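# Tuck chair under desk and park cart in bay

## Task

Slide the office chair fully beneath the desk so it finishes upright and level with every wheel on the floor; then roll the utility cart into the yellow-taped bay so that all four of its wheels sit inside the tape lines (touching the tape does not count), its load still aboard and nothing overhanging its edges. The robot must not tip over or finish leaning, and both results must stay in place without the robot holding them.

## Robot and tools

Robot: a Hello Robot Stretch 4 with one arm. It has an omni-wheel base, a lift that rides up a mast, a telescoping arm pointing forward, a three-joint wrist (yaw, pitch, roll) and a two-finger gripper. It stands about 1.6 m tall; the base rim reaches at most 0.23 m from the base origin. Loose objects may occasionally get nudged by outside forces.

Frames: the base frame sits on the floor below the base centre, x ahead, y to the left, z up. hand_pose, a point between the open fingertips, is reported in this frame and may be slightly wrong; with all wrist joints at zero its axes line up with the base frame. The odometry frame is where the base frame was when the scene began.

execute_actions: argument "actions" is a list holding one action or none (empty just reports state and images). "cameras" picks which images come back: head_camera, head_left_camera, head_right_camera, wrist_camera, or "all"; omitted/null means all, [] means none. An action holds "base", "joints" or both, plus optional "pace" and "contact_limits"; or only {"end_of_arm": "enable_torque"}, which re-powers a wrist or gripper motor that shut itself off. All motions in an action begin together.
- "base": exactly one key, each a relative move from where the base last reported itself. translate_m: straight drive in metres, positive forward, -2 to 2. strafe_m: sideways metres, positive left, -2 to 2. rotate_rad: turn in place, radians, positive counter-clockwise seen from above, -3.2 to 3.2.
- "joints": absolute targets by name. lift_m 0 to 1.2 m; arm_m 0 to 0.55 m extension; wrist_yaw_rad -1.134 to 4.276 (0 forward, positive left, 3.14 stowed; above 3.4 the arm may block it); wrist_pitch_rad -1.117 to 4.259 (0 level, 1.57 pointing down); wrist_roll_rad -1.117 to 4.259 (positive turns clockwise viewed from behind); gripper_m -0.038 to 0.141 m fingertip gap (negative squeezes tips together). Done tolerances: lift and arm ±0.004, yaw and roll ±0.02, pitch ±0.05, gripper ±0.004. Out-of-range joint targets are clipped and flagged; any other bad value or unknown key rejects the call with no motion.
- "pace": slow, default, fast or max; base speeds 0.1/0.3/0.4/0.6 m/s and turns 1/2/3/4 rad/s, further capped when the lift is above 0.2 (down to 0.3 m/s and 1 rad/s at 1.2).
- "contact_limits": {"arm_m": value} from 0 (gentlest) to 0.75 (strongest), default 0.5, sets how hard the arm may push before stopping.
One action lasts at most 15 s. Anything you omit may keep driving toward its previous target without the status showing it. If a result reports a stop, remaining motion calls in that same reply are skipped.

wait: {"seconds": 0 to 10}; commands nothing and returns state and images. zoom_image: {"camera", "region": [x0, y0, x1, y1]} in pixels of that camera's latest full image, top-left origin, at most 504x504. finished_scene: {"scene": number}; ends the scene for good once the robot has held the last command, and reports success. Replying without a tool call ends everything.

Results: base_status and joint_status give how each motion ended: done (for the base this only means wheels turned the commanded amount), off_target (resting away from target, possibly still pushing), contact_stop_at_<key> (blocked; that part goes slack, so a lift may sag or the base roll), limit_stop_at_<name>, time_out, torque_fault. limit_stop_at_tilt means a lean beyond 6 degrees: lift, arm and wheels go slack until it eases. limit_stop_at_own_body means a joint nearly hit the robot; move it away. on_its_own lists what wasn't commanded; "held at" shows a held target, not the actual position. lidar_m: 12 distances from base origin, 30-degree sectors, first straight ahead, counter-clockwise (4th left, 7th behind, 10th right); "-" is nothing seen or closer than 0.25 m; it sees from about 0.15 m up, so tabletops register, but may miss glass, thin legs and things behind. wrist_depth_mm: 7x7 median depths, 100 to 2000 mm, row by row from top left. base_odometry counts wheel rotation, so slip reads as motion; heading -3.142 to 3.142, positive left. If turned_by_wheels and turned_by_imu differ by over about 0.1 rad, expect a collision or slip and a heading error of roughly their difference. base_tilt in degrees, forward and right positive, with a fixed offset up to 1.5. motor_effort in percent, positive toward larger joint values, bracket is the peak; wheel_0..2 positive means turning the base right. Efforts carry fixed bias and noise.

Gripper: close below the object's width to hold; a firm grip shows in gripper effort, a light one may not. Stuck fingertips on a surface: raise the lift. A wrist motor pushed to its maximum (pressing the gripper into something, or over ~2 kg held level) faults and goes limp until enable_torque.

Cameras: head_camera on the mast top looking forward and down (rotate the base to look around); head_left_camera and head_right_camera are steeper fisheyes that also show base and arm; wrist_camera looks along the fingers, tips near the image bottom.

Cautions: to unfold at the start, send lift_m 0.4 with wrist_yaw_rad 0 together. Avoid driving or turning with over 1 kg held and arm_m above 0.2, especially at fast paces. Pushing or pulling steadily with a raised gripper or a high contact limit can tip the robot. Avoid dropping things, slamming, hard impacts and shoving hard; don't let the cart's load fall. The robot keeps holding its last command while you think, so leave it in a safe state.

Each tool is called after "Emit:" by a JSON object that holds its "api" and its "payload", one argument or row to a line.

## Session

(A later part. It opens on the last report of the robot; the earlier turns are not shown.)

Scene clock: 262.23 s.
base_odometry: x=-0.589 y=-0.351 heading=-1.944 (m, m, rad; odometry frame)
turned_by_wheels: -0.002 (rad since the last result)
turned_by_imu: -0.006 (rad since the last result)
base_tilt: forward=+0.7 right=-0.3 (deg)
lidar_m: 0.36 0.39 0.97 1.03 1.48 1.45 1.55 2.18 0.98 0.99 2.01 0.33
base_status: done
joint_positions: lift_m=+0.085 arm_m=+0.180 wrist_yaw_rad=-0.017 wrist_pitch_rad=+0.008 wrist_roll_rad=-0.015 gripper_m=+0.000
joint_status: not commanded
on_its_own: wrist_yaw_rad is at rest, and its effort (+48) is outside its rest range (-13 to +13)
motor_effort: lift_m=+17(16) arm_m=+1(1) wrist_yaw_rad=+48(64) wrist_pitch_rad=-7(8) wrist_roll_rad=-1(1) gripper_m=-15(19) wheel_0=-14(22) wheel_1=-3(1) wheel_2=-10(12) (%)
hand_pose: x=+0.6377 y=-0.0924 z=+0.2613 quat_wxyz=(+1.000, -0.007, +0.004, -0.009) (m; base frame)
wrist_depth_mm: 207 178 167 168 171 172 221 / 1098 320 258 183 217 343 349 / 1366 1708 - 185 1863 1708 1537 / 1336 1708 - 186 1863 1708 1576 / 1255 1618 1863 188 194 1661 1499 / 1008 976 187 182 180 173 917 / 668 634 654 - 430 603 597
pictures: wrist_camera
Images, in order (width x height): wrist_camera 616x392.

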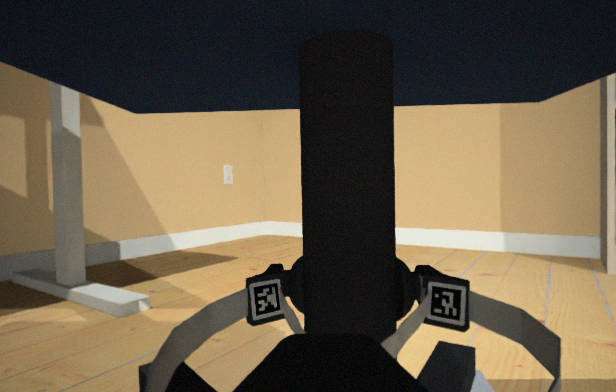

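Emit:
{"api": "execute_actions", "payload": {
  "actions": [
    {"base":{"strafe_m":0.4},"pace":"slow"}
  ],
  "cameras": []
}}

Emit:
{"api": "execute_actions", "payload": {
  "actions": [
    {"base":{"translate_m":-0.12},"pace":"slow"}
  ]
}}

Scene clock: 281.30 s.
base_odometry: x=-0.217 y=-0.498 heading=-1.946 (m, m, rad; odometry frame)
turned_by_wheels: -0.002 (rad since the last result)
turned_by_imu: -0.012 (rad since the last result)
base_tilt: forward=+0.8 right=-0.3 (deg)
lidar_m: 0.30 0.43 0.63 0.68 1.25 1.21 1.29 1.82 1.38 1.37 2.24 0.36
base_status: done
joint_positions: lift_m=+0.085 arm_m=+0.180 wrist_yaw_rad=-0.016 wrist_pitch_rad=+0.008 wrist_roll_rad=-0.015 gripper_m=+0.000
joint_status: not commanded
on_its_own: wrist_yaw_rad is at rest, and its effort (+47) is outside its rest range (-13 to +13)
motor_effort: lift_m=+17(17) arm_m=+1(1) wrist_yaw_rad=+47(63) wrist_pitch_rad=-7(8) wrist_roll_rad=-1(0) gripper_m=-14(17) wheel_0=-14(25) wheel_1=-3(2) wheel_2=-9(10) (%)
hand_pose: x=+0.6378 y=-0.0921 z=+0.2613 quat_wxyz=(+1.000, -0.007, +0.004, -0.008) (m; base frame)
wrist_depth_mm: 207 192 167 168 170 172 187 / 315 319 256 176 218 343 1708 / 1138 1397 1756 177 - 1983 1708 / 1160 1397 1808 178 - 1921 1708 / 1138 1366 1537 180 193 1661 1618 / 1008 991 186 176 177 174 917 / 668 634 661 - 609 640 591
pictures: none
No camera images: the call's "cameras" was empty. Leave "cameras" out to get every camera's image.

Scene clock: 283.77 s.
base_odometry: x=-0.173 y=-0.387 heading=-1.945 (m, m, rad; odometry frame)
turned_by_wheels: +0.001 (rad since the last result)
turned_by_imu: +0.002 (rad since the last result)
base_tilt: forward=+0.7 right=-0.3 (deg)
lidar_m: 0.34 0.31 0.68 1.52 1.14 1.10 1.21 1.71 2.56 1.33 2.34 0.36
base_status: done
joint_positions: lift_m=+0.085 arm_m=+0.180 wrist_yaw_rad=+0.010 wrist_pitch_rad=+0.009 wrist_roll_rad=-0.015 gripper_m=+0.000
joint_status: not commanded
on_its_own: wrist_yaw_rad is at rest, and its effort (-30) is outside its rest range (-13 to +13)
motor_effort: lift_m=+17(17) arm_m=+0(1) wrist_yaw_rad=-30(47) wrist_pitch_rad=-10(9) wrist_roll_rad=-1(2) gripper_m=-20(22) wheel_0=+3(15) wheel_1=-1(9) wheel_2=+11(12) (%)
hand_pose: x=+0.6402 y=-0.0845 z=+0.2610 quat_wxyz=(+1.000, -0.007, +0.004, +0.005) (m; base frame)
wrist_depth_mm: 206 165 167 168 170 173 221 / 312 317 255 177 264 343 1756 / 1182 1397 1618 177 - - 1756 / 1182 1397 1661 178 - - 1756 / 1160 1366 1576 178 1708 1708 1661 / 1008 991 185 178 182 798 917 / 676 621 661 - 615 597 634
pictures: head_camera, head_left_camera, head_right_camera, wrist_camera
Images, in order (width x height): head_camera 420x560, head_left_camera 420x672, head_right_camera 420x672, wrist_camera 616x392.

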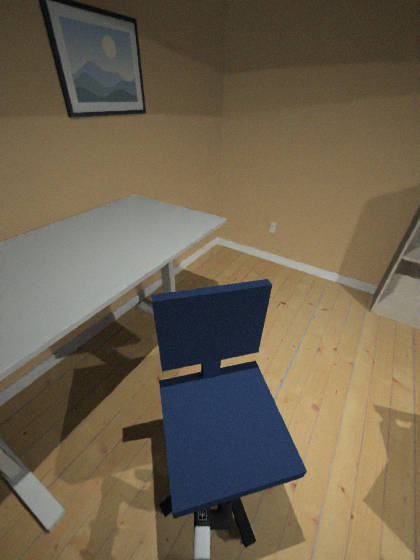

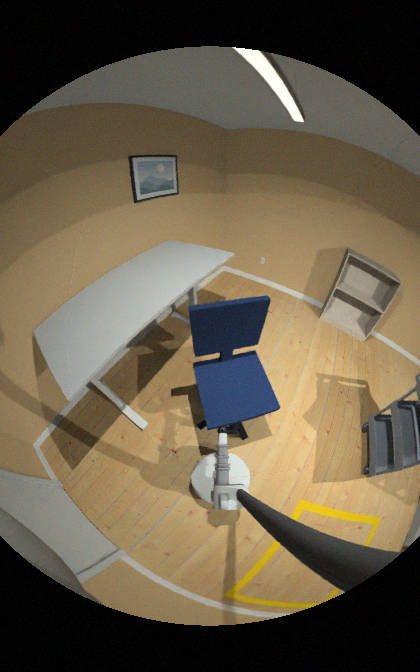

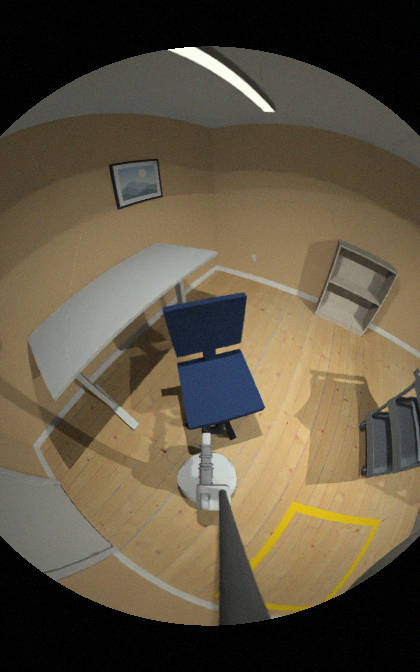

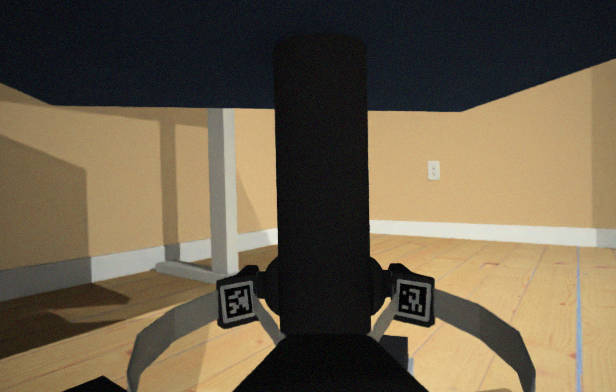

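Emit:
{"api": "execute_actions", "payload": {
  "actions": [
    {"joints":{"gripper_m":0.12}}
  ],
  "cameras": []
}}

Emit:
{"api": "execute_actions", "payload": {
  "actions": [
    {"base":{"translate_m":-0.2},"joints":{"arm_m":0}}
  ],
  "cameras": []
}}

Emit:
{"api": "execute_actions", "payload": {
  "actions": [
    {"base":{"strafe_m":0.17},"joints":{"lift_m":0.275,"gripper_m":-0.01}}
  ],
  "cameras": ["wrist_camera","head_camera"]
}}

Scene clock: 311.77 s.
base_odometry: x=-0.173 y=-0.386 heading=-1.946 (m, m, rad; odometry frame)
turned_by_wheels: -0.001 (rad since the last result)
turned_by_imu: -0.001 (rad since the last result)
base_tilt: forward=+0.7 right=-0.1 (deg)
lidar_m: 0.33 0.35 0.69 1.54 1.15 1.10 1.20 1.68 2.57 1.34 2.33 0.37
base_status: not commanded
joint_positions: lift_m=+0.085 arm_m=+0.180 wrist_yaw_rad=+0.001 wrist_pitch_rad=+0.007 wrist_roll_rad=-0.015 gripper_m=+0.120
joint_status: all done
motor_effort: lift_m=+17(17) arm_m=+0(0) wrist_yaw_rad=-1(29) wrist_pitch_rad=-6(8) wrist_roll_rad=-1(2) gripper_m=+0(20) wheel_0=+3(4) wheel_1=+1(1) wheel_2=+2(11) (%)
hand_pose: x=+0.6394 y=-0.0872 z=+0.2613 quat_wxyz=(+1.000, -0.007, +0.004, +0.000) (m; base frame)
wrist_depth_mm: 206 165 167 169 171 172 222 / 312 317 256 179 265 343 1756 / 1182 1430 1661 180 - - 1808 / 1182 1464 1661 180 - - 1808 / 1182 1366 1537 180 1708 1661 1661 / 1008 991 217 180 798 788 917 / 676 627 661 - 647 609 634
pictures: none
No camera images: the call's "cameras" was empty. Leave "cameras" out to get every camera's image.

Scene clock: 313.83 s.
base_odometry: x=-0.100 y=-0.200 heading=-1.946 (m, m, rad; odometry frame)
turned_by_wheels: +0.000 (rad since the last result)
turned_by_imu: +0.001 (rad since the last result)
base_tilt: forward=+0.8 right=-0.3 (deg)
lidar_m: 0.52 0.63 0.79 1.28 0.97 0.94 1.04 1.43 2.47 1.32 1.47 0.54
base_status: done
joint_positions: lift_m=+0.085 arm_m=+0.001 wrist_yaw_rad=+0.000 wrist_pitch_rad=+0.008 wrist_roll_rad=-0.015 gripper_m=+0.120
joint_status: all done
motor_effort: lift_m=+17(17) arm_m=-6(4) wrist_yaw_rad=-1(4) wrist_pitch_rad=-7(8) wrist_roll_rad=-1(2) gripper_m=-1(0) wheel_0=-1(6) wheel_1=+0(6) wheel_2=-1(9) (%)
hand_pose: x=+0.4604 y=-0.0874 z=+0.2612 quat_wxyz=(+1.000, -0.007, +0.004, +0.000) (m; base frame)
wrist_depth_mm: 1308 303 319 332 351 - 1983 / 1336 353 320 334 353 370 389 / 1366 1576 683 554 750 - - / 1366 1618 1921 - - - - / 1366 1618 1661 1336 1756 1708 1661 / 1008 991 216 544 559 564 931 / 676 421 473 - 609 574 634
pictures: none
No camera images: the call's "cameras" was empty. Leave "cameras" out to get every camera's image.

Scene clock: 315.97 s.
base_odometry: x=+0.058 y=-0.263 heading=-1.946 (m, m, rad; odometry frame)
turned_by_wheels: +0.000 (rad since the last result)
turned_by_imu: -0.001 (rad since the last result)
base_tilt: forward=+0.8 right=-0.2 (deg)
lidar_m: 0.53 0.67 0.66 1.13 0.88 0.84 0.93 1.30 2.61 1.49 1.68 0.56
base_status: done
joint_positions: lift_m=+0.275 arm_m=+0.001 wrist_yaw_rad=+0.000 wrist_pitch_rad=+0.008 wrist_roll_rad=-0.015 gripper_m=-0.010
joint_status: all done
motor_effort: lift_m=+23(26) arm_m=-5(6) wrist_yaw_rad=-2(1) wrist_pitch_rad=-8(8) wrist_roll_rad=-1(0) gripper_m=-9(10) wheel_0=+1(11) wheel_1=-3(9) wheel_2=-1(2) (%)
hand_pose: x=+0.4604 y=-0.0874 z=+0.4507 quat_wxyz=(+1.000, -0.007, +0.004, +0.000) (m; base frame)
wrist_depth_mm: 854 917 946 741 768 - - / 1205 1430 1336 732 759 - - / 1229 1464 1863 750 778 - - / 1229 1464 1863 1576 768 - - / 1229 1464 1863 314 306 320 336 / 1229 1430 1430 202 184 1281 1366 / 1078 1098 1008 - 564 559 1008
pictures: head_camera, wrist_camera
Images, in order (width x height): head_camera 420x560, wrist_camera 616x392.

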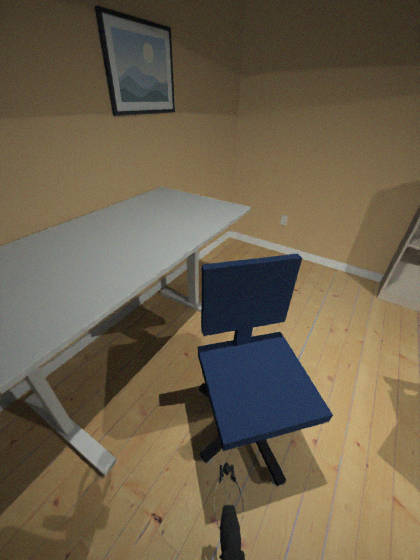

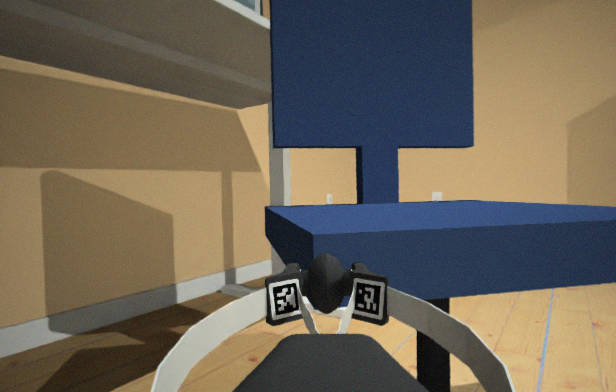

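Emit:
{"api": "execute_actions", "payload": {
  "actions": [
    {"joints":{"arm_m":0.25},"pace":"slow","contact_limits":{"arm_m":0.3}}
  ],
  "cameras": ["wrist_camera","head_camera"]
}}

Scene clock: 335.03 s.
base_odometry: x=+0.058 y=-0.262 heading=-1.945 (m, m, rad; odometry frame)
turned_by_wheels: +0.001 (rad since the last result)
turned_by_imu: +0.001 (rad since the last result)
base_tilt: forward=+0.7 right=-0.4 (deg)
lidar_m: 0.68 0.67 0.67 1.12 0.88 0.84 0.92 1.30 2.61 1.49 1.69 0.60
base_status: not commanded
joint_positions: lift_m=+0.275 arm_m=+0.248 wrist_yaw_rad=+0.008 wrist_pitch_rad=+0.008 wrist_roll_rad=-0.015 gripper_m=-0.010
joint_status: all done
on_its_own: wrist_yaw_rad is at rest, and its effort (-24) is outside its rest range (-13 to +13)
motor_effort: lift_m=+23(23) arm_m=+9(11) wrist_yaw_rad=-24(29) wrist_pitch_rad=-7(7) wrist_roll_rad=+0(1) gripper_m=-8(7) wheel_0=+7(10) wheel_1=+2(3) wheel_2=+1(6) (%)
contact_limits: arm_m 0.3
hand_pose: x=+0.7086 y=-0.0850 z=+0.4508 quat_wxyz=(+1.000, -0.007, +0.004, +0.004) (m; base frame)
wrist_depth_mm: 917 891 946 1042 - 585 508 / 1118 1308 1464 1366 - 585 508 / 1118 1336 1661 - - - 512 / 1118 1336 1661 - - - 508 / 1098 1308 342 256 217 190 187 / 1098 1336 183 202 182 170 152 / 1042 1008 1060 - 200 160 153
pictures: head_camera, wrist_camera
Images, in order (width x height): head_camera 420x560, wrist_camera 616x392.

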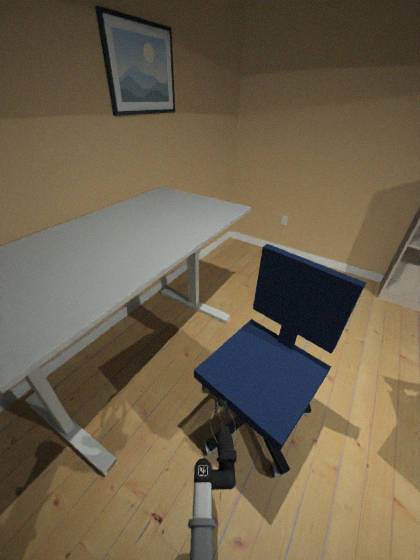

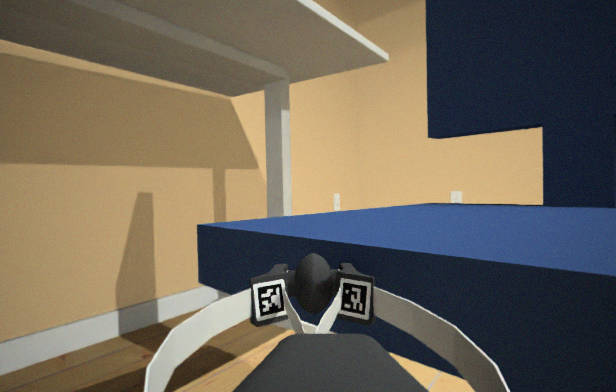

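Emit:
{"api": "execute_actions", "payload": {
  "actions": [
    {"joints":{"arm_m":0.42},"pace":"slow","contact_limits":{"arm_m":0.3}}
  ],
  "cameras": ["wrist_camera","head_camera"]
}}

Scene clock: 357.37 s.
base_odometry: x=+0.058 y=-0.262 heading=-1.944 (m, m, rad; odometry frame)
turned_by_wheels: +0.001 (rad since the last result)
turned_by_imu: +0.001 (rad since the last result)
base_tilt: forward=+0.8 right=-0.3 (deg)
lidar_m: 0.73 0.67 0.67 1.14 0.87 0.85 0.92 1.31 2.61 1.50 1.69 0.64
base_status: not commanded
joint_positions: lift_m=+0.275 arm_m=+0.419 wrist_yaw_rad=+0.006 wrist_pitch_rad=+0.007 wrist_roll_rad=-0.015 gripper_m=-0.010
joint_status: all done
on_its_own: wrist_yaw_rad is at rest, and its effort (-16) is outside its rest range (-13 to +13)
motor_effort: lift_m=+23(23) arm_m=+8(11) wrist_yaw_rad=-16(46) wrist_pitch_rad=-6(7) wrist_roll_rad=+0(2) gripper_m=-11(14) wheel_0=+12(17) wheel_1=+4(7) wheel_2=+5(8) (%)
contact_limits: arm_m 0.3
hand_pose: x=+0.8785 y=-0.0858 z=+0.4509 quat_wxyz=(+1.000, -0.007, +0.004, +0.003) (m; base frame)
wrist_depth_mm: 931 866 931 976 - - 1863 / 1042 1205 1397 - - - 1808 / 1042 1255 1499 - - - 1863 / 1025 1255 1537 1921 - - 1863 / 1042 1255 1499 332 207 187 185 / 1025 1229 1205 202 167 119 - / 991 1008 991 - 153 114 -
pictures: head_camera, wrist_camera
Images, in order (width x height): head_camera 420x560, wrist_camera 616x392.

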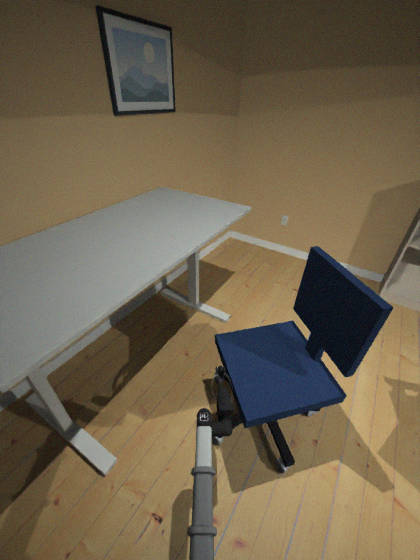

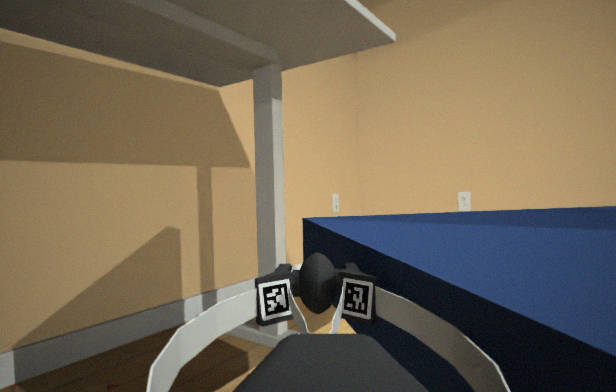

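Emit:
{"api": "execute_actions", "payload": {
  "actions": [
    {"base":{"strafe_m":0.03},"joints":{"arm_m":0.05}}
  ],
  "cameras": []
}}

Emit:
{"api": "execute_actions", "payload": {
  "actions": [
    {"base":{"strafe_m":-0.11}}
  ],
  "cameras": ["wrist_camera","head_camera"]
}}

Scene clock: 370.83 s.
base_odometry: x=+0.086 y=-0.273 heading=-1.944 (m, m, rad; odometry frame)
turned_by_wheels: +0.000 (rad since the last result)
turned_by_imu: +0.000 (rad since the last result)
base_tilt: forward=+0.8 right=-0.2 (deg)
lidar_m: 0.71 0.65 0.66 1.10 0.86 0.84 0.91 1.30 2.63 1.51 1.72 0.62
base_status: done
joint_positions: lift_m=+0.275 arm_m=+0.051 wrist_yaw_rad=+0.000 wrist_pitch_rad=+0.008 wrist_roll_rad=-0.015 gripper_m=-0.010
joint_status: all done
motor_effort: lift_m=+23(23) arm_m=-6(6) wrist_yaw_rad=+0(16) wrist_pitch_rad=-7(8) wrist_roll_rad=+0(1) gripper_m=-9(10) wheel_0=+1(11) wheel_1=-3(10) wheel_2=-1(4) (%)
hand_pose: x=+0.5104 y=-0.0874 z=+0.4507 quat_wxyz=(+1.000, -0.007, +0.004, +0.000) (m; base frame)
wrist_depth_mm: 831 904 960 1138 - - 699 / 1182 1336 1336 1464 - - 707 / 1205 1430 1808 - - - 732 / 1182 1430 1756 - - - 668 / 1205 1430 1808 1537 445 325 340 / 1205 1397 1430 203 184 591 1464 / 1078 1078 976 - 1098 591 1008
pictures: none
No camera images: the call's "cameras" was empty. Leave "cameras" out to get every camera's image.

Scene clock: 372.37 s.
base_odometry: x=-0.016 y=-0.233 heading=-1.944 (m, m, rad; odometry frame)
turned_by_wheels: +0.000 (rad since the last result)
turned_by_imu: +0.000 (rad since the last result)
base_tilt: forward=+0.6 right=-0.4 (deg)
lidar_m: 0.62 0.74 0.72 1.21 0.91 0.90 0.99 1.35 2.55 1.41 1.60 0.64
base_status: done
joint_positions: lift_m=+0.275 arm_m=+0.051 wrist_yaw_rad=+0.000 wrist_pitch_rad=+0.008 wrist_roll_rad=-0.015 gripper_m=-0.010
joint_status: not commanded
motor_effort: lift_m=+23(23) arm_m=-6(6) wrist_yaw_rad=+0(1) wrist_pitch_rad=-8(8) wrist_roll_rad=+0(0) gripper_m=-8(8) wheel_0=-2(5) wheel_1=+2(10) wheel_2=-1(1) (%)
hand_pose: x=+0.5104 y=-0.0874 z=+0.4507 quat_wxyz=(+1.000, -0.007, +0.004, +0.000) (m; base frame)
wrist_depth_mm: 866 931 1008 - - 768 585 / 1229 1397 1336 1499 - 768 585 / 1281 1576 1863 - - - 621 / 1255 1537 1808 - - - 615 / 1281 1537 1808 379 336 357 375 / 1255 1430 1430 203 184 1499 1499 / 1098 1060 991 - 609 585 1025
pictures: head_camera, wrist_camera
Images, in order (width x height): head_camera 420x560, wrist_camera 616x392.

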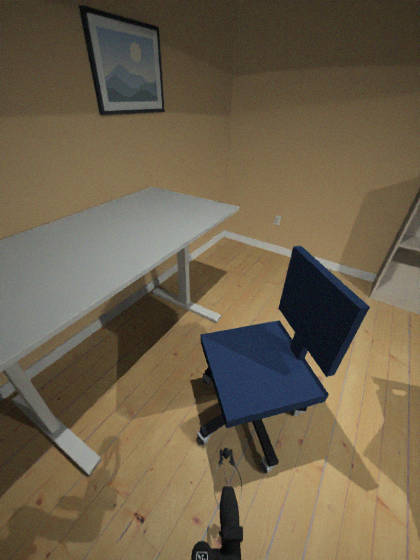

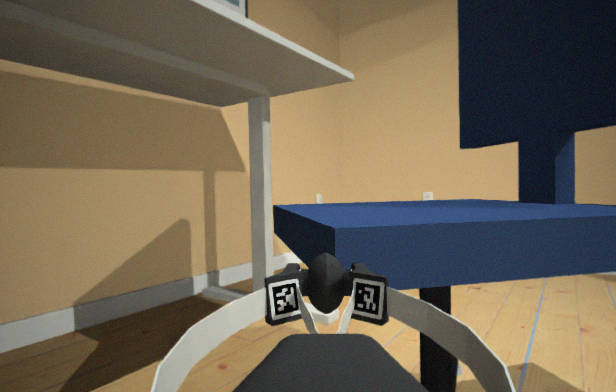

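Emit:
{"api": "execute_actions", "payload": {
  "actions": [
    {"base":{"strafe_m":-0.035}}
  ],
  "cameras": []
}}

Emit:
{"api": "execute_actions", "payload": {
  "actions": [
    {"joints":{"arm_m":0.32},"pace":"slow","contact_limits":{"arm_m":0.3}}
  ],
  "cameras": ["wrist_camera","head_camera"]
}}

Scene clock: 393.37 s.
base_odometry: x=-0.049 y=-0.220 heading=-1.944 (m, m, rad; odometry frame)
turned_by_wheels: +0.000 (rad since the last result)
turned_by_imu: +0.000 (rad since the last result)
base_tilt: forward=+0.8 right=-0.2 (deg)
lidar_m: 0.61 0.78 0.75 1.25 0.93 0.92 1.00 1.38 2.53 1.37 1.56 0.66
base_status: done
joint_positions: lift_m=+0.275 arm_m=+0.051 wrist_yaw_rad=+0.000 wrist_pitch_rad=+0.008 wrist_roll_rad=-0.015 gripper_m=-0.010
joint_status: not commanded
motor_effort: lift_m=+23(23) arm_m=-6(6) wrist_yaw_rad=+0(1) wrist_pitch_rad=-8(8) wrist_roll_rad=-1(1) gripper_m=-8(9) wheel_0=+0(7) wheel_1=+2(8) wheel_2=+0(2) (%)
hand_pose: x=+0.5104 y=-0.0874 z=+0.4507 quat_wxyz=(+1.000, -0.007, +0.004, +0.000) (m; base frame)
wrist_depth_mm: 866 946 1025 - - 715 544 / 1281 1430 1336 - - 732 549 / 1308 1576 1808 - - 759 1921 / 1281 1576 1808 - - 668 615 / 1281 1537 1808 332 347 366 384 / 1281 1430 1430 203 183 1499 1430 / 1078 1060 991 - 597 917 1008
pictures: none
No camera images: the call's "cameras" was empty. Leave "cameras" out to get every camera's image.

Scene clock: 397.37 s.
base_odometry: x=-0.049 y=-0.220 heading=-1.943 (m, m, rad; odometry frame)
turned_by_wheels: +0.001 (rad since the last result)
turned_by_imu: +0.001 (rad since the last result)
base_tilt: forward=+0.8 right=-0.2 (deg)
lidar_m: 0.75 0.76 0.76 1.24 0.93 0.92 1.00 1.38 2.52 1.36 1.55 0.69
base_status: not commanded
joint_positions: lift_m=+0.275 arm_m=+0.318 wrist_yaw_rad=+0.008 wrist_pitch_rad=+0.008 wrist_roll_rad=-0.015 gripper_m=-0.010
joint_status: all done
on_its_own: wrist_yaw_rad is at rest, and its effort (-24) is outside its rest range (-13 to +13)
motor_effort: lift_m=+22(23) arm_m=+9(10) wrist_yaw_rad=-24(25) wrist_pitch_rad=-6(8) wrist_roll_rad=-1(1) gripper_m=-7(8) wheel_0=+11(11) wheel_1=+5(5) wheel_2=+0(4) (%)
contact_limits: arm_m 0.3
hand_pose: x=+0.7785 y=-0.0851 z=+0.4508 quat_wxyz=(+1.000, -0.007, +0.004, +0.004) (m; base frame)
wrist_depth_mm: 842 891 946 1160 - - 1863 / 1160 1308 1281 - - - 1863 / 1160 1397 1618 - - - 1863 / 1160 1397 1618 - - - 1808 / 1160 1397 310 248 220 190 183 / 1160 1336 183 202 182 183 168 / 1060 1008 1042 - 217 175 168
pictures: head_camera, wrist_camera
Images, in order (width x height): head_camera 420x560, wrist_camera 616x392.

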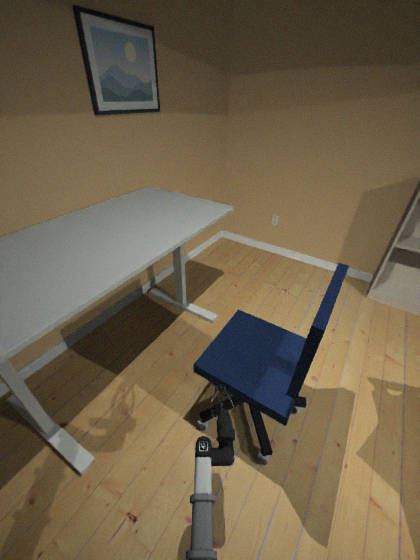

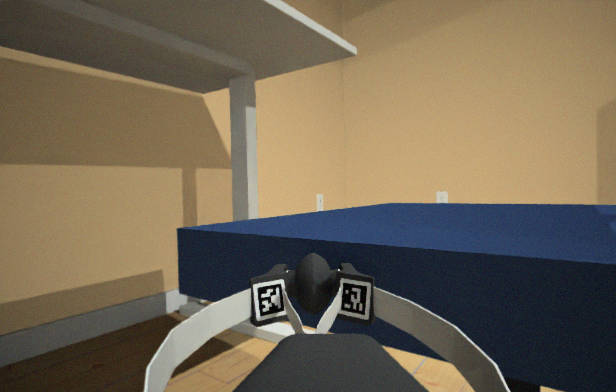

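Emit:
{"api": "execute_actions", "payload": {
  "actions": [
    {"base":{"translate_m":-0.1},"joints":{"arm_m":0}}
  ],
  "cameras": []
}}

Emit:
{"api": "execute_actions", "payload": {
  "actions": [
    {"base":{"rotate_rad":0.96}}
  ],
  "cameras": []
}}

Emit:
{"api": "execute_actions", "payload": {
  "actions": [
    {"base":{"translate_m":-0.6},"joints":{"lift_m":0.375,"gripper_m":0.14},"pace":"fast"}
  ],
  "cameras": []
}}

Emit:
{"api": "execute_actions", "payload": {
  "actions": [
    {"base":{"strafe_m":-0.87},"pace":"fast"}
  ]
}}

Scene clock: 424.83 s.
base_odometry: x=-0.012 y=-0.127 heading=-1.943 (m, m, rad; odometry frame)
turned_by_wheels: +0.000 (rad since the last result)
turned_by_imu: +0.000 (rad since the last result)
base_tilt: forward=+0.8 right=-0.2 (deg)
lidar_m: 0.83 0.84 0.82 1.15 0.84 0.84 0.92 1.27 2.47 1.39 1.53 0.79
base_status: done
joint_positions: lift_m=+0.275 arm_m=+0.001 wrist_yaw_rad=+0.000 wrist_pitch_rad=+0.008 wrist_roll_rad=-0.015 gripper_m=-0.010
joint_status: all done
motor_effort: lift_m=+23(22) arm_m=-6(5) wrist_yaw_rad=+1(22) wrist_pitch_rad=-8(7) wrist_roll_rad=-2(1) gripper_m=-9(8) wheel_0=+1(11) wheel_1=+1(2) wheel_2=-2(10) (%)
hand_pose: x=+0.4604 y=-0.0874 z=+0.4507 quat_wxyz=(+1.000, -0.007, +0.004, +0.000) (m; base frame)
wrist_depth_mm: 891 946 1921 - - - - / 1308 1430 1430 - - - - / 1397 1618 1983 - - - - / 1397 1618 - - - - - / 1366 1618 1983 732 788 525 - / 1336 1537 1397 203 184 1537 1464 / 1078 1078 1008 - 788 768 1008
pictures: none
No camera images: the call's "cameras" was empty. Leave "cameras" out to get every camera's image.

Scene clock: 426.50 s.
base_odometry: x=-0.012 y=-0.127 heading=-0.983 (m, m, rad; odometry frame)
turned_by_wheels: +0.960 (rad since the last result)
turned_by_imu: +0.978 (rad since the last result)
base_tilt: forward=+0.8 right=-0.3 (deg)
lidar_m: 0.82 1.22 0.86 0.83 0.87 1.16 2.48 1.37 1.46 0.78 0.81 0.85
base_status: done
joint_positions: lift_m=+0.275 arm_m=+0.001 wrist_yaw_rad=+0.000 wrist_pitch_rad=+0.008 wrist_roll_rad=-0.015 gripper_m=-0.010
joint_status: not commanded
motor_effort: lift_m=+21(23) arm_m=-6(6) wrist_yaw_rad=-1(1) wrist_pitch_rad=-7(8) wrist_roll_rad=-1(1) gripper_m=-9(8) wheel_0=+0(6) wheel_1=+0(6) wheel_2=-1(8) (%)
hand_pose: x=+0.4604 y=-0.0874 z=+0.4508 quat_wxyz=(+1.000, -0.007, +0.004, +0.000) (m; base frame)
wrist_depth_mm: 1336 1397 1397 1366 904 904 904 / 1336 1397 1430 1397 1397 1397 1397 / 1336 1430 1430 1397 1397 1397 1430 / 1336 1430 1397 1397 1397 1397 1397 / 1308 1397 1430 1430 1397 1430 1397 / 1308 1430 1430 203 184 1397 1366 / 1078 1078 991 - 1042 917 1025
pictures: none
No camera images: the call's "cameras" was empty. Leave "cameras" out to get every camera's image.

Scene clock: 429.37 s.
base_odometry: x=-0.345 y=+0.372 heading=-0.983 (m, m, rad; odometry frame)
turned_by_wheels: +0.000 (rad since the last result)
turned_by_imu: +0.002 (rad since the last result)
base_tilt: forward=+0.7 right=-0.3 (deg)
lidar_m: 1.44 1.18 0.86 0.81 0.83 1.15 1.88 1.90 0.95 1.34 1.05 1.13
base_status: done
joint_positions: lift_m=+0.375 arm_m=+0.001 wrist_yaw_rad=+0.000 wrist_pitch_rad=+0.008 wrist_roll_rad=-0.015 gripper_m=+0.140
joint_status: all done
motor_effort: lift_m=+22(23) arm_m=-6(6) wrist_yaw_rad=+1(0) wrist_pitch_rad=-8(8) wrist_roll_rad=-2(0) gripper_m=+0(6) wheel_0=+2(5) wheel_1=+2(7) wheel_2=-2(10) (%)
hand_pose: x=+0.4604 y=-0.0874 z=+0.5507 quat_wxyz=(+1.000, -0.007, +0.004, +0.000) (m; base frame)
wrist_depth_mm: 1255 1921 - 1983 1983 1983 1983 / 1255 1921 - - 1464 1499 1499 / 1255 1863 - - - - 1983 / 1255 1921 - - - - - / 1229 1921 - - - - - / 1255 1618 1576 1808 1537 1499 1756 / 1182 1281 1281 - 1336 1229 1229
pictures: none
No camera images: the call's "cameras" was empty. Leave "cameras" out to get every camera's image.

Scene clock: 432.77 s.
base_odometry: x=-1.069 y=-0.110 heading=-0.983 (m, m, rad; odometry frame)
turned_by_wheels: +0.000 (rad since the last result)
turned_by_imu: +0.000 (rad since the last result)
base_tilt: forward=+0.6 right=-0.2 (deg)
lidar_m: 0.71 1.49 1.77 1.68 1.75 1.97 0.46 0.45 0.50 1.69 1.76 0.74
base_status: done
joint_positions: lift_m=+0.375 arm_m=+0.001 wrist_yaw_rad=+0.000 wrist_pitch_rad=+0.008 wrist_roll_rad=-0.015 gripper_m=+0.140
joint_status: not commanded
motor_effort: lift_m=+22(22) arm_m=-6(6) wrist_yaw_rad=-1(1) wrist_pitch_rad=-8(7) wrist_roll_rad=+0(2) gripper_m=+0(1) wheel_0=+0(6) wheel_1=+1(11) wheel_2=+0(2) (%)
hand_pose: x=+0.4604 y=-0.0874 z=+0.5507 quat_wxyz=(+1.000, -0.007, +0.004, +0.000) (m; base frame)
wrist_depth_mm: - - 500 496 496 500 - / - - 504 500 496 496 - / - - 500 504 496 496 - / - - - 504 504 500 - / - - - 778 504 - - / 1921 1756 508 508 504 504 1618 / 1308 1308 1255 - 1336 1205 1229
pictures: head_camera, head_left_camera, head_right_camera, wrist_camera
Images, in order (width x height): head_camera 420x560, head_left_camera 420x672, head_right_camera 420x672, wrist_camera 616x392.

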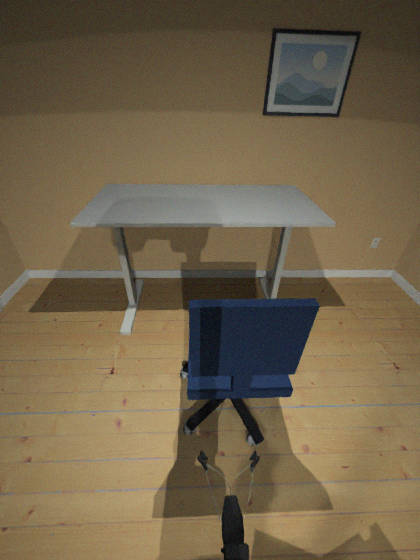

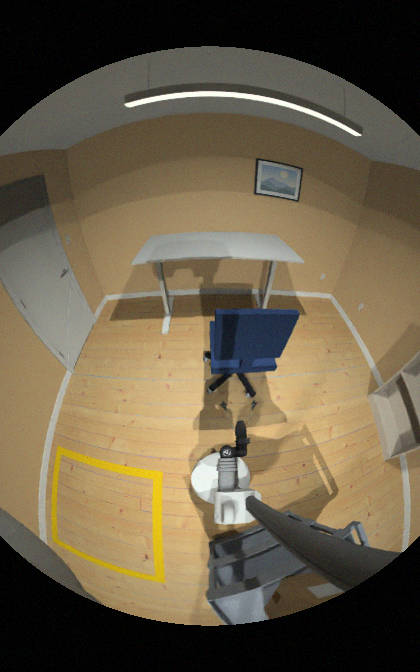

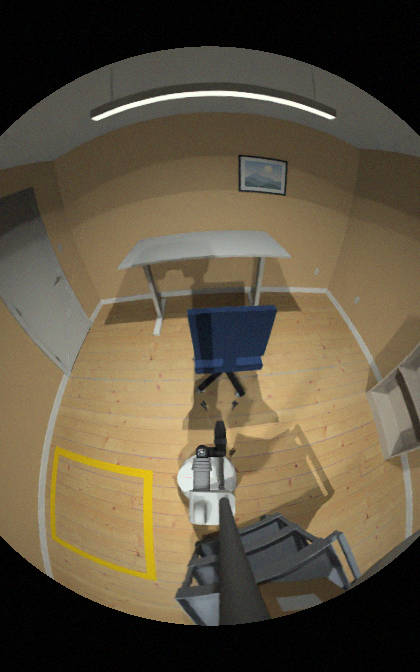

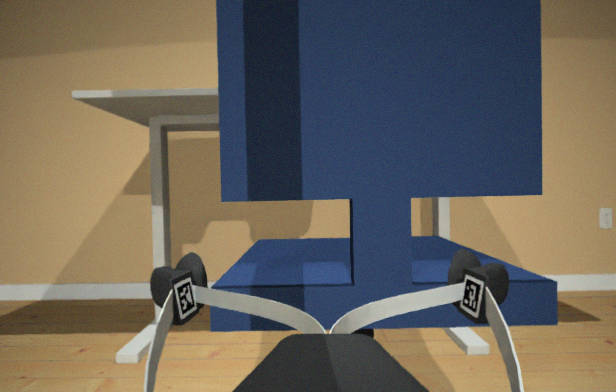

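Emit:
{"api": "execute_actions", "payload": {
  "actions": [
    {"base":{"strafe_m":-0.067},"joints":{"lift_m":0.085}}
  ],
  "cameras": []
}}

Emit:
{"api": "execute_actions", "payload": {
  "actions": [
    {"base":{"translate_m":0.3},"joints":{"arm_m":0.05}}
  ],
  "cameras": ["wrist_camera"]
}}

Scene clock: 457.47 s.
base_odometry: x=-1.125 y=-0.147 heading=-0.983 (m, m, rad; odometry frame)
turned_by_wheels: +0.000 (rad since the last result)
turned_by_imu: +0.000 (rad since the last result)
base_tilt: forward=+0.6 right=-0.4 (deg)
lidar_m: 0.71 1.51 1.85 1.75 1.83 1.96 0.45 0.42 0.49 1.63 1.70 0.71
base_status: done
joint_positions: lift_m=+0.085 arm_m=+0.001 wrist_yaw_rad=+0.000 wrist_pitch_rad=+0.008 wrist_roll_rad=-0.015 gripper_m=+0.140
joint_status: all done
motor_effort: lift_m=+17(24) arm_m=-6(6) wrist_yaw_rad=+0(0) wrist_pitch_rad=-9(8) wrist_roll_rad=-1(0) gripper_m=+1(1) wheel_0=-2(6) wheel_1=+1(10) wheel_2=-1(1) (%)
hand_pose: x=+0.4604 y=-0.0874 z=+0.2612 quat_wxyz=(+1.000, -0.007, +0.004, +0.000) (m; base frame)
wrist_depth_mm: - 1336 1366 500 1430 - - / - - 500 504 504 504 - / - - 691 647 741 - - / - - - - - - - / 1921 1708 1808 1537 1618 1661 1661 / 1008 904 554 707 603 768 917 / 676 634 634 - 459 603 640
pictures: none
No camera images: the call's "cameras" was empty. Leave "cameras" out to get every camera's image.

Scene clock: 459.93 s.
base_odometry: x=-0.958 y=-0.397 heading=-0.983 (m, m, rad; odometry frame)
turned_by_wheels: +0.000 (rad since the last result)
turned_by_imu: -0.001 (rad since the last result)
base_tilt: forward=+0.8 right=-0.2 (deg)
lidar_m: 0.41 0.44 1.84 1.77 1.84 2.29 0.70 0.70 1.70 1.63 2.00 0.43
base_status: done
joint_positions: lift_m=+0.085 arm_m=+0.049 wrist_yaw_rad=+0.000 wrist_pitch_rad=+0.008 wrist_roll_rad=-0.015 gripper_m=+0.140
joint_status: all done
motor_effort: lift_m=+17(17) arm_m=+6(5) wrist_yaw_rad=+0(0) wrist_pitch_rad=-9(7) wrist_roll_rad=-1(1) gripper_m=+1(0) wheel_0=+1(2) wheel_1=+1(2) wheel_2=+0(9) (%)
hand_pose: x=+0.5083 y=-0.0874 z=+0.2612 quat_wxyz=(+1.000, -0.007, +0.004, +0.000) (m; base frame)
wrist_depth_mm: 204 208 210 213 215 217 220 / 349 317 297 297 297 340 389 / 1708 1708 1708 382 1661 1661 1708 / 1756 1756 1708 392 1708 1661 1708 / 1708 1576 1708 392 1661 1464 1661 / 991 904 820 379 798 778 917 / 676 549 480 - 691 427 424
pictures: wrist_camera
Images, in order (width x height): wrist_camera 616x392.

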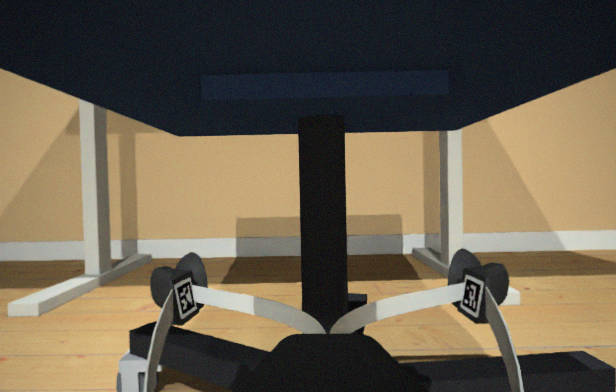

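Emit:
{"api": "execute_actions", "payload": {
  "actions": [
    {"base":{"translate_m":0.05},"joints":{"arm_m":0.19},"pace":"slow","contact_limits":{"arm_m":0.2}}
  ],
  "cameras": []
}}

Emit:
{"api": "execute_actions", "payload": {
  "actions": [
    {"joints":{"gripper_m":0.0}}
  ],
  "cameras": ["wrist_camera"]
}}

Emit:
{"api": "execute_actions", "payload": {
  "actions": [
    {"base":{"strafe_m":0.17},"pace":"slow"}
  ],
  "cameras": ["wrist_camera","head_camera"]
}}

Scene clock: 473.80 s.
base_odometry: x=-0.931 y=-0.438 heading=-0.983 (m, m, rad; odometry frame)
turned_by_wheels: +0.000 (rad since the last result)
turned_by_imu: +0.000 (rad since the last result)
base_tilt: forward=+0.9 right=-0.3 (deg)
lidar_m: 0.36 0.39 1.82 1.76 1.84 2.32 0.77 0.75 1.70 1.61 2.00 0.40
base_status: done
joint_positions: lift_m=+0.085 arm_m=+0.189 wrist_yaw_rad=+0.000 wrist_pitch_rad=+0.008 wrist_roll_rad=-0.015 gripper_m=+0.140
joint_status: all done
motor_effort: lift_m=+17(17) arm_m=+6(7) wrist_yaw_rad=-1(0) wrist_pitch_rad=-8(8) wrist_roll_rad=+0(0) gripper_m=+0(0) wheel_0=+1(7) wheel_1=+3(1) wheel_2=-2(7) (%)
contact_limits: arm_m 0.2
hand_pose: x=+0.6483 y=-0.0874 z=+0.2612 quat_wxyz=(+1.000, -0.007, +0.004, +0.000) (m; base frame)
wrist_depth_mm: 207 165 167 169 171 173 222 / 317 320 256 185 264 345 1464 / 1537 1537 1499 186 1499 1464 1499 / 1499 1537 1537 187 1499 1499 1499 / 1430 1537 1537 188 1537 1281 1499 / 960 904 809 186 798 778 917 / 676 668 661 - 691 634 634
pictures: none
No camera images: the call's "cameras" was empty. Leave "cameras" out to get every camera's image.

Scene clock: 476.17 s.
base_odometry: x=-0.931 y=-0.439 heading=-0.982 (m, m, rad; odometry frame)
turned_by_wheels: +0.000 (rad since the last result)
turned_by_imu: +0.000 (rad since the last result)
base_tilt: forward=+0.8 right=-0.2 (deg)
lidar_m: 0.35 0.37 1.84 1.76 1.85 2.34 0.76 0.76 1.72 1.63 2.01 0.38
base_status: not commanded
joint_positions: lift_m=+0.085 arm_m=+0.190 wrist_yaw_rad=+0.007 wrist_pitch_rad=+0.008 wrist_roll_rad=-0.015 gripper_m=+0.000
joint_status: all done
on_its_own: wrist_yaw_rad is at rest, and its effort (-20) is outside its rest range (-13 to +13)
motor_effort: lift_m=+17(17) arm_m=+2(6) wrist_yaw_rad=-20(21) wrist_pitch_rad=-8(9) wrist_roll_rad=-1(2) gripper_m=-19(20) wheel_0=+1(2) wheel_1=+2(2) wheel_2=+4(4) (%)
hand_pose: x=+0.6497 y=-0.0855 z=+0.2611 quat_wxyz=(+1.000, -0.007, +0.004, +0.003) (m; base frame)
wrist_depth_mm: 206 164 166 168 170 172 221 / 319 319 256 174 264 343 1464 / 1537 1537 1499 175 1499 1499 1499 / 1499 1537 1537 175 1499 1464 1499 / 1537 1537 1499 175 1537 1430 1464 / 960 991 185 176 185 820 904 / 668 627 661 - 640 603 634
pictures: wrist_camera
Images, in order (width x height): wrist_camera 616x392.

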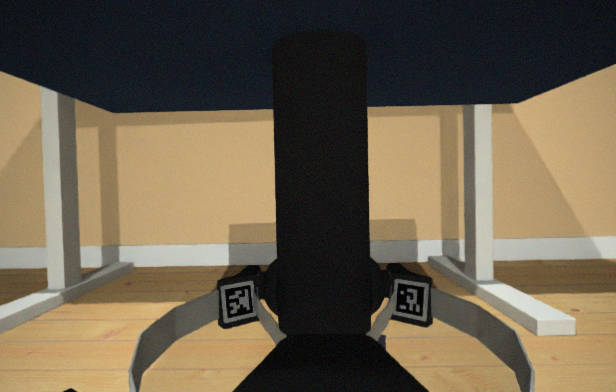

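Scene clock: 479.00 s.
base_odometry: x=-0.789 y=-0.345 heading=-0.984 (m, m, rad; odometry frame)
turned_by_wheels: -0.002 (rad since the last result)
turned_by_imu: -0.005 (rad since the last result)
base_tilt: forward=+0.7 right=-0.2 (deg)
lidar_m: 0.31 0.35 1.67 1.59 1.65 2.20 0.81 0.80 0.90 1.78 2.18 0.37
base_status: done
joint_positions: lift_m=+0.085 arm_m=+0.190 wrist_yaw_rad=-0.013 wrist_pitch_rad=+0.008 wrist_roll_rad=-0.015 gripper_m=+0.000
joint_status: not commanded
on_its_own: wrist_yaw_rad is at rest, and its effort (+35) is outside its rest range (-13 to +13)
motor_effort: lift_m=+17(17) arm_m=+2(2) wrist_yaw_rad=+35(70) wrist_pitch_rad=-8(10) wrist_roll_rad=-2(1) gripper_m=-14(19) wheel_0=-13(19) wheel_1=-4(4) wheel_2=-9(13) (%)
hand_pose: x=+0.6480 y=-0.0911 z=+0.2612 quat_wxyz=(+1.000, -0.007, +0.004, -0.006) (m; base frame)
wrist_depth_mm: 207 178 167 157 160 172 222 / 317 319 257 161 219 343 1537 / 1499 1499 1499 162 1464 1499 1537 / 1499 1499 1499 163 1499 1499 1499 / 1499 1499 1499 165 208 1308 1499 / 904 976 185 162 176 175 854 / 676 668 621 - 640 609 609
pictures: head_camera, wrist_camera
Images, in order (width x height): head_camera 420x560, wrist_camera 616x392.

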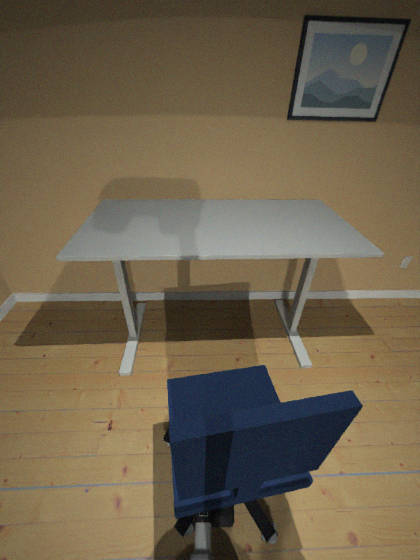

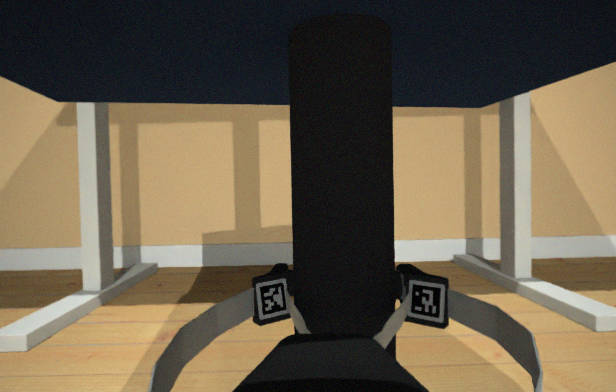

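Emit:
{"api": "execute_actions", "payload": {
  "actions": [
    {"base":{"translate_m":0.75},"pace":"slow"}
  ],
  "cameras": ["wrist_camera","head_camera"]
}}

Scene clock: 496.00 s.
base_odometry: x=-0.374 y=-0.969 heading=-0.984 (m, m, rad; odometry frame)
turned_by_wheels: +0.000 (rad since the last result)
turned_by_imu: -0.001 (rad since the last result)
base_tilt: forward=+0.8 right=-0.2 (deg)
lidar_m: 0.31 0.30 0.49 1.61 1.71 2.26 1.53 1.52 1.88 2.02 0.55 0.34
base_status: done
joint_positions: lift_m=+0.085 arm_m=+0.190 wrist_yaw_rad=-0.004 wrist_pitch_rad=+0.008 wrist_roll_rad=-0.015 gripper_m=+0.000
joint_status: not commanded
motor_effort: lift_m=+17(17) arm_m=+2(2) wrist_yaw_rad=+11(45) wrist_pitch_rad=-9(9) wrist_roll_rad=-1(1) gripper_m=-7(14) wheel_0=+4(12) wheel_1=+3(8) wheel_2=-6(19) (%)
hand_pose: x=+0.6488 y=-0.0884 z=+0.2611 quat_wxyz=(+1.000, -0.007, +0.004, -0.002) (m; base frame)
wrist_depth_mm: 208 167 168 129 162 175 224 / 320 324 330 130 243 347 759 / 759 759 759 130 759 759 759 / 768 759 759 131 759 759 759 / 768 759 759 131 768 759 759 / 750 759 185 131 175 759 750 / 668 627 661 - 647 603 627
pictures: head_camera, wrist_camera
Images, in order (width x height): head_camera 420x560, wrist_camera 616x392.

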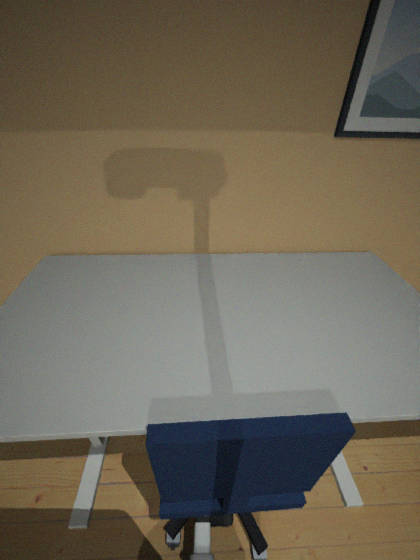

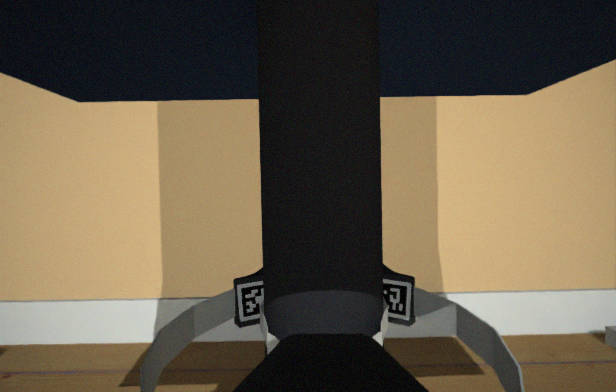

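Emit:
{"api": "execute_actions", "payload": {
  "actions": [
    {"base":{"translate_m":0.08},"pace":"slow"}
  ]
}}

Scene clock: 506.83 s.
base_odometry: x=-0.368 y=-0.972 heading=-1.011 (m, m, rad; odometry frame)
turned_by_wheels: -0.026 (rad since the last result)
turned_by_imu: -0.013 (rad since the last result)
base_tilt: forward=+0.8 right=-0.2 (deg)
lidar_m: 0.30 0.31 0.49 1.59 1.68 2.21 1.53 1.52 1.88 1.97 0.55 0.33
base_status: translate_m contact_stop (by the wheels' count: +0.006 of +0.080)
joint_positions: lift_m=+0.085 arm_m=+0.189 wrist_yaw_rad=+0.000 wrist_pitch_rad=+0.009 wrist_roll_rad=-0.015 gripper_m=+0.000
joint_status: not commanded
on_its_own: the wheels are slack since a contact_stop
motor_effort: lift_m=+17(18) arm_m=+3(19) wrist_yaw_rad=-2(95) wrist_pitch_rad=-9(21) wrist_roll_rad=+1(0) gripper_m=-11(13) wheel_0=+0(19) wheel_1=+0(14) wheel_2=+0(35) (%)
hand_pose: x=+0.6489 y=-0.0874 z=+0.2609 quat_wxyz=(+1.000, -0.007, +0.004, +0.000) (m; base frame)
wrist_depth_mm: 208 166 168 121 151 173 223 / 317 322 327 121 220 345 759 / 759 759 750 121 759 759 759 / 759 759 759 122 759 759 759 / 759 759 759 123 759 759 759 / 741 750 185 123 170 759 759 / 676 627 661 - 647 585 627
pictures: head_camera, head_left_camera, head_right_camera, wrist_camera
Images, in order (width x height): head_camera 420x560, head_left_camera 420x672, head_right_camera 420x672, wrist_camera 616x392.

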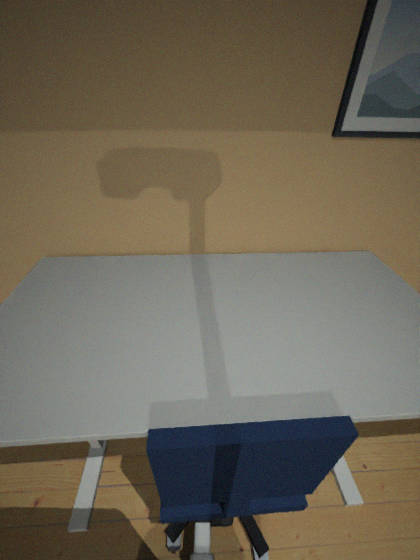

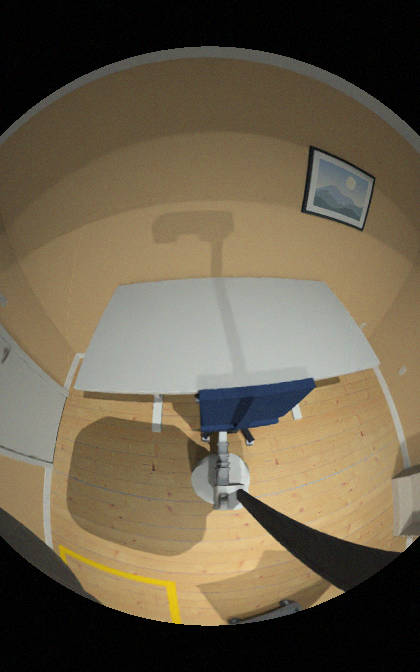

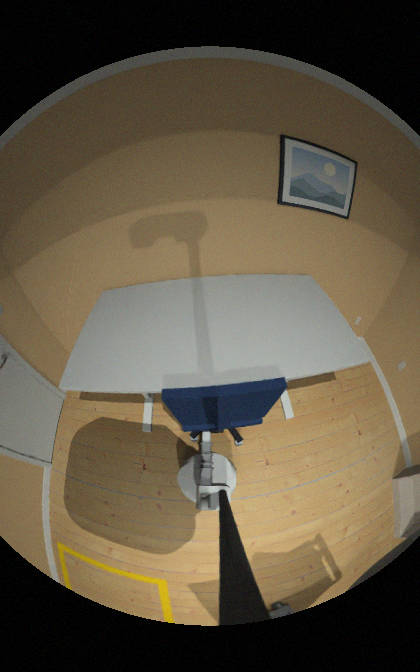

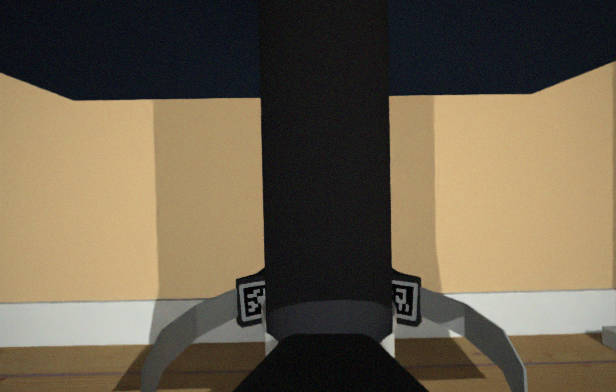

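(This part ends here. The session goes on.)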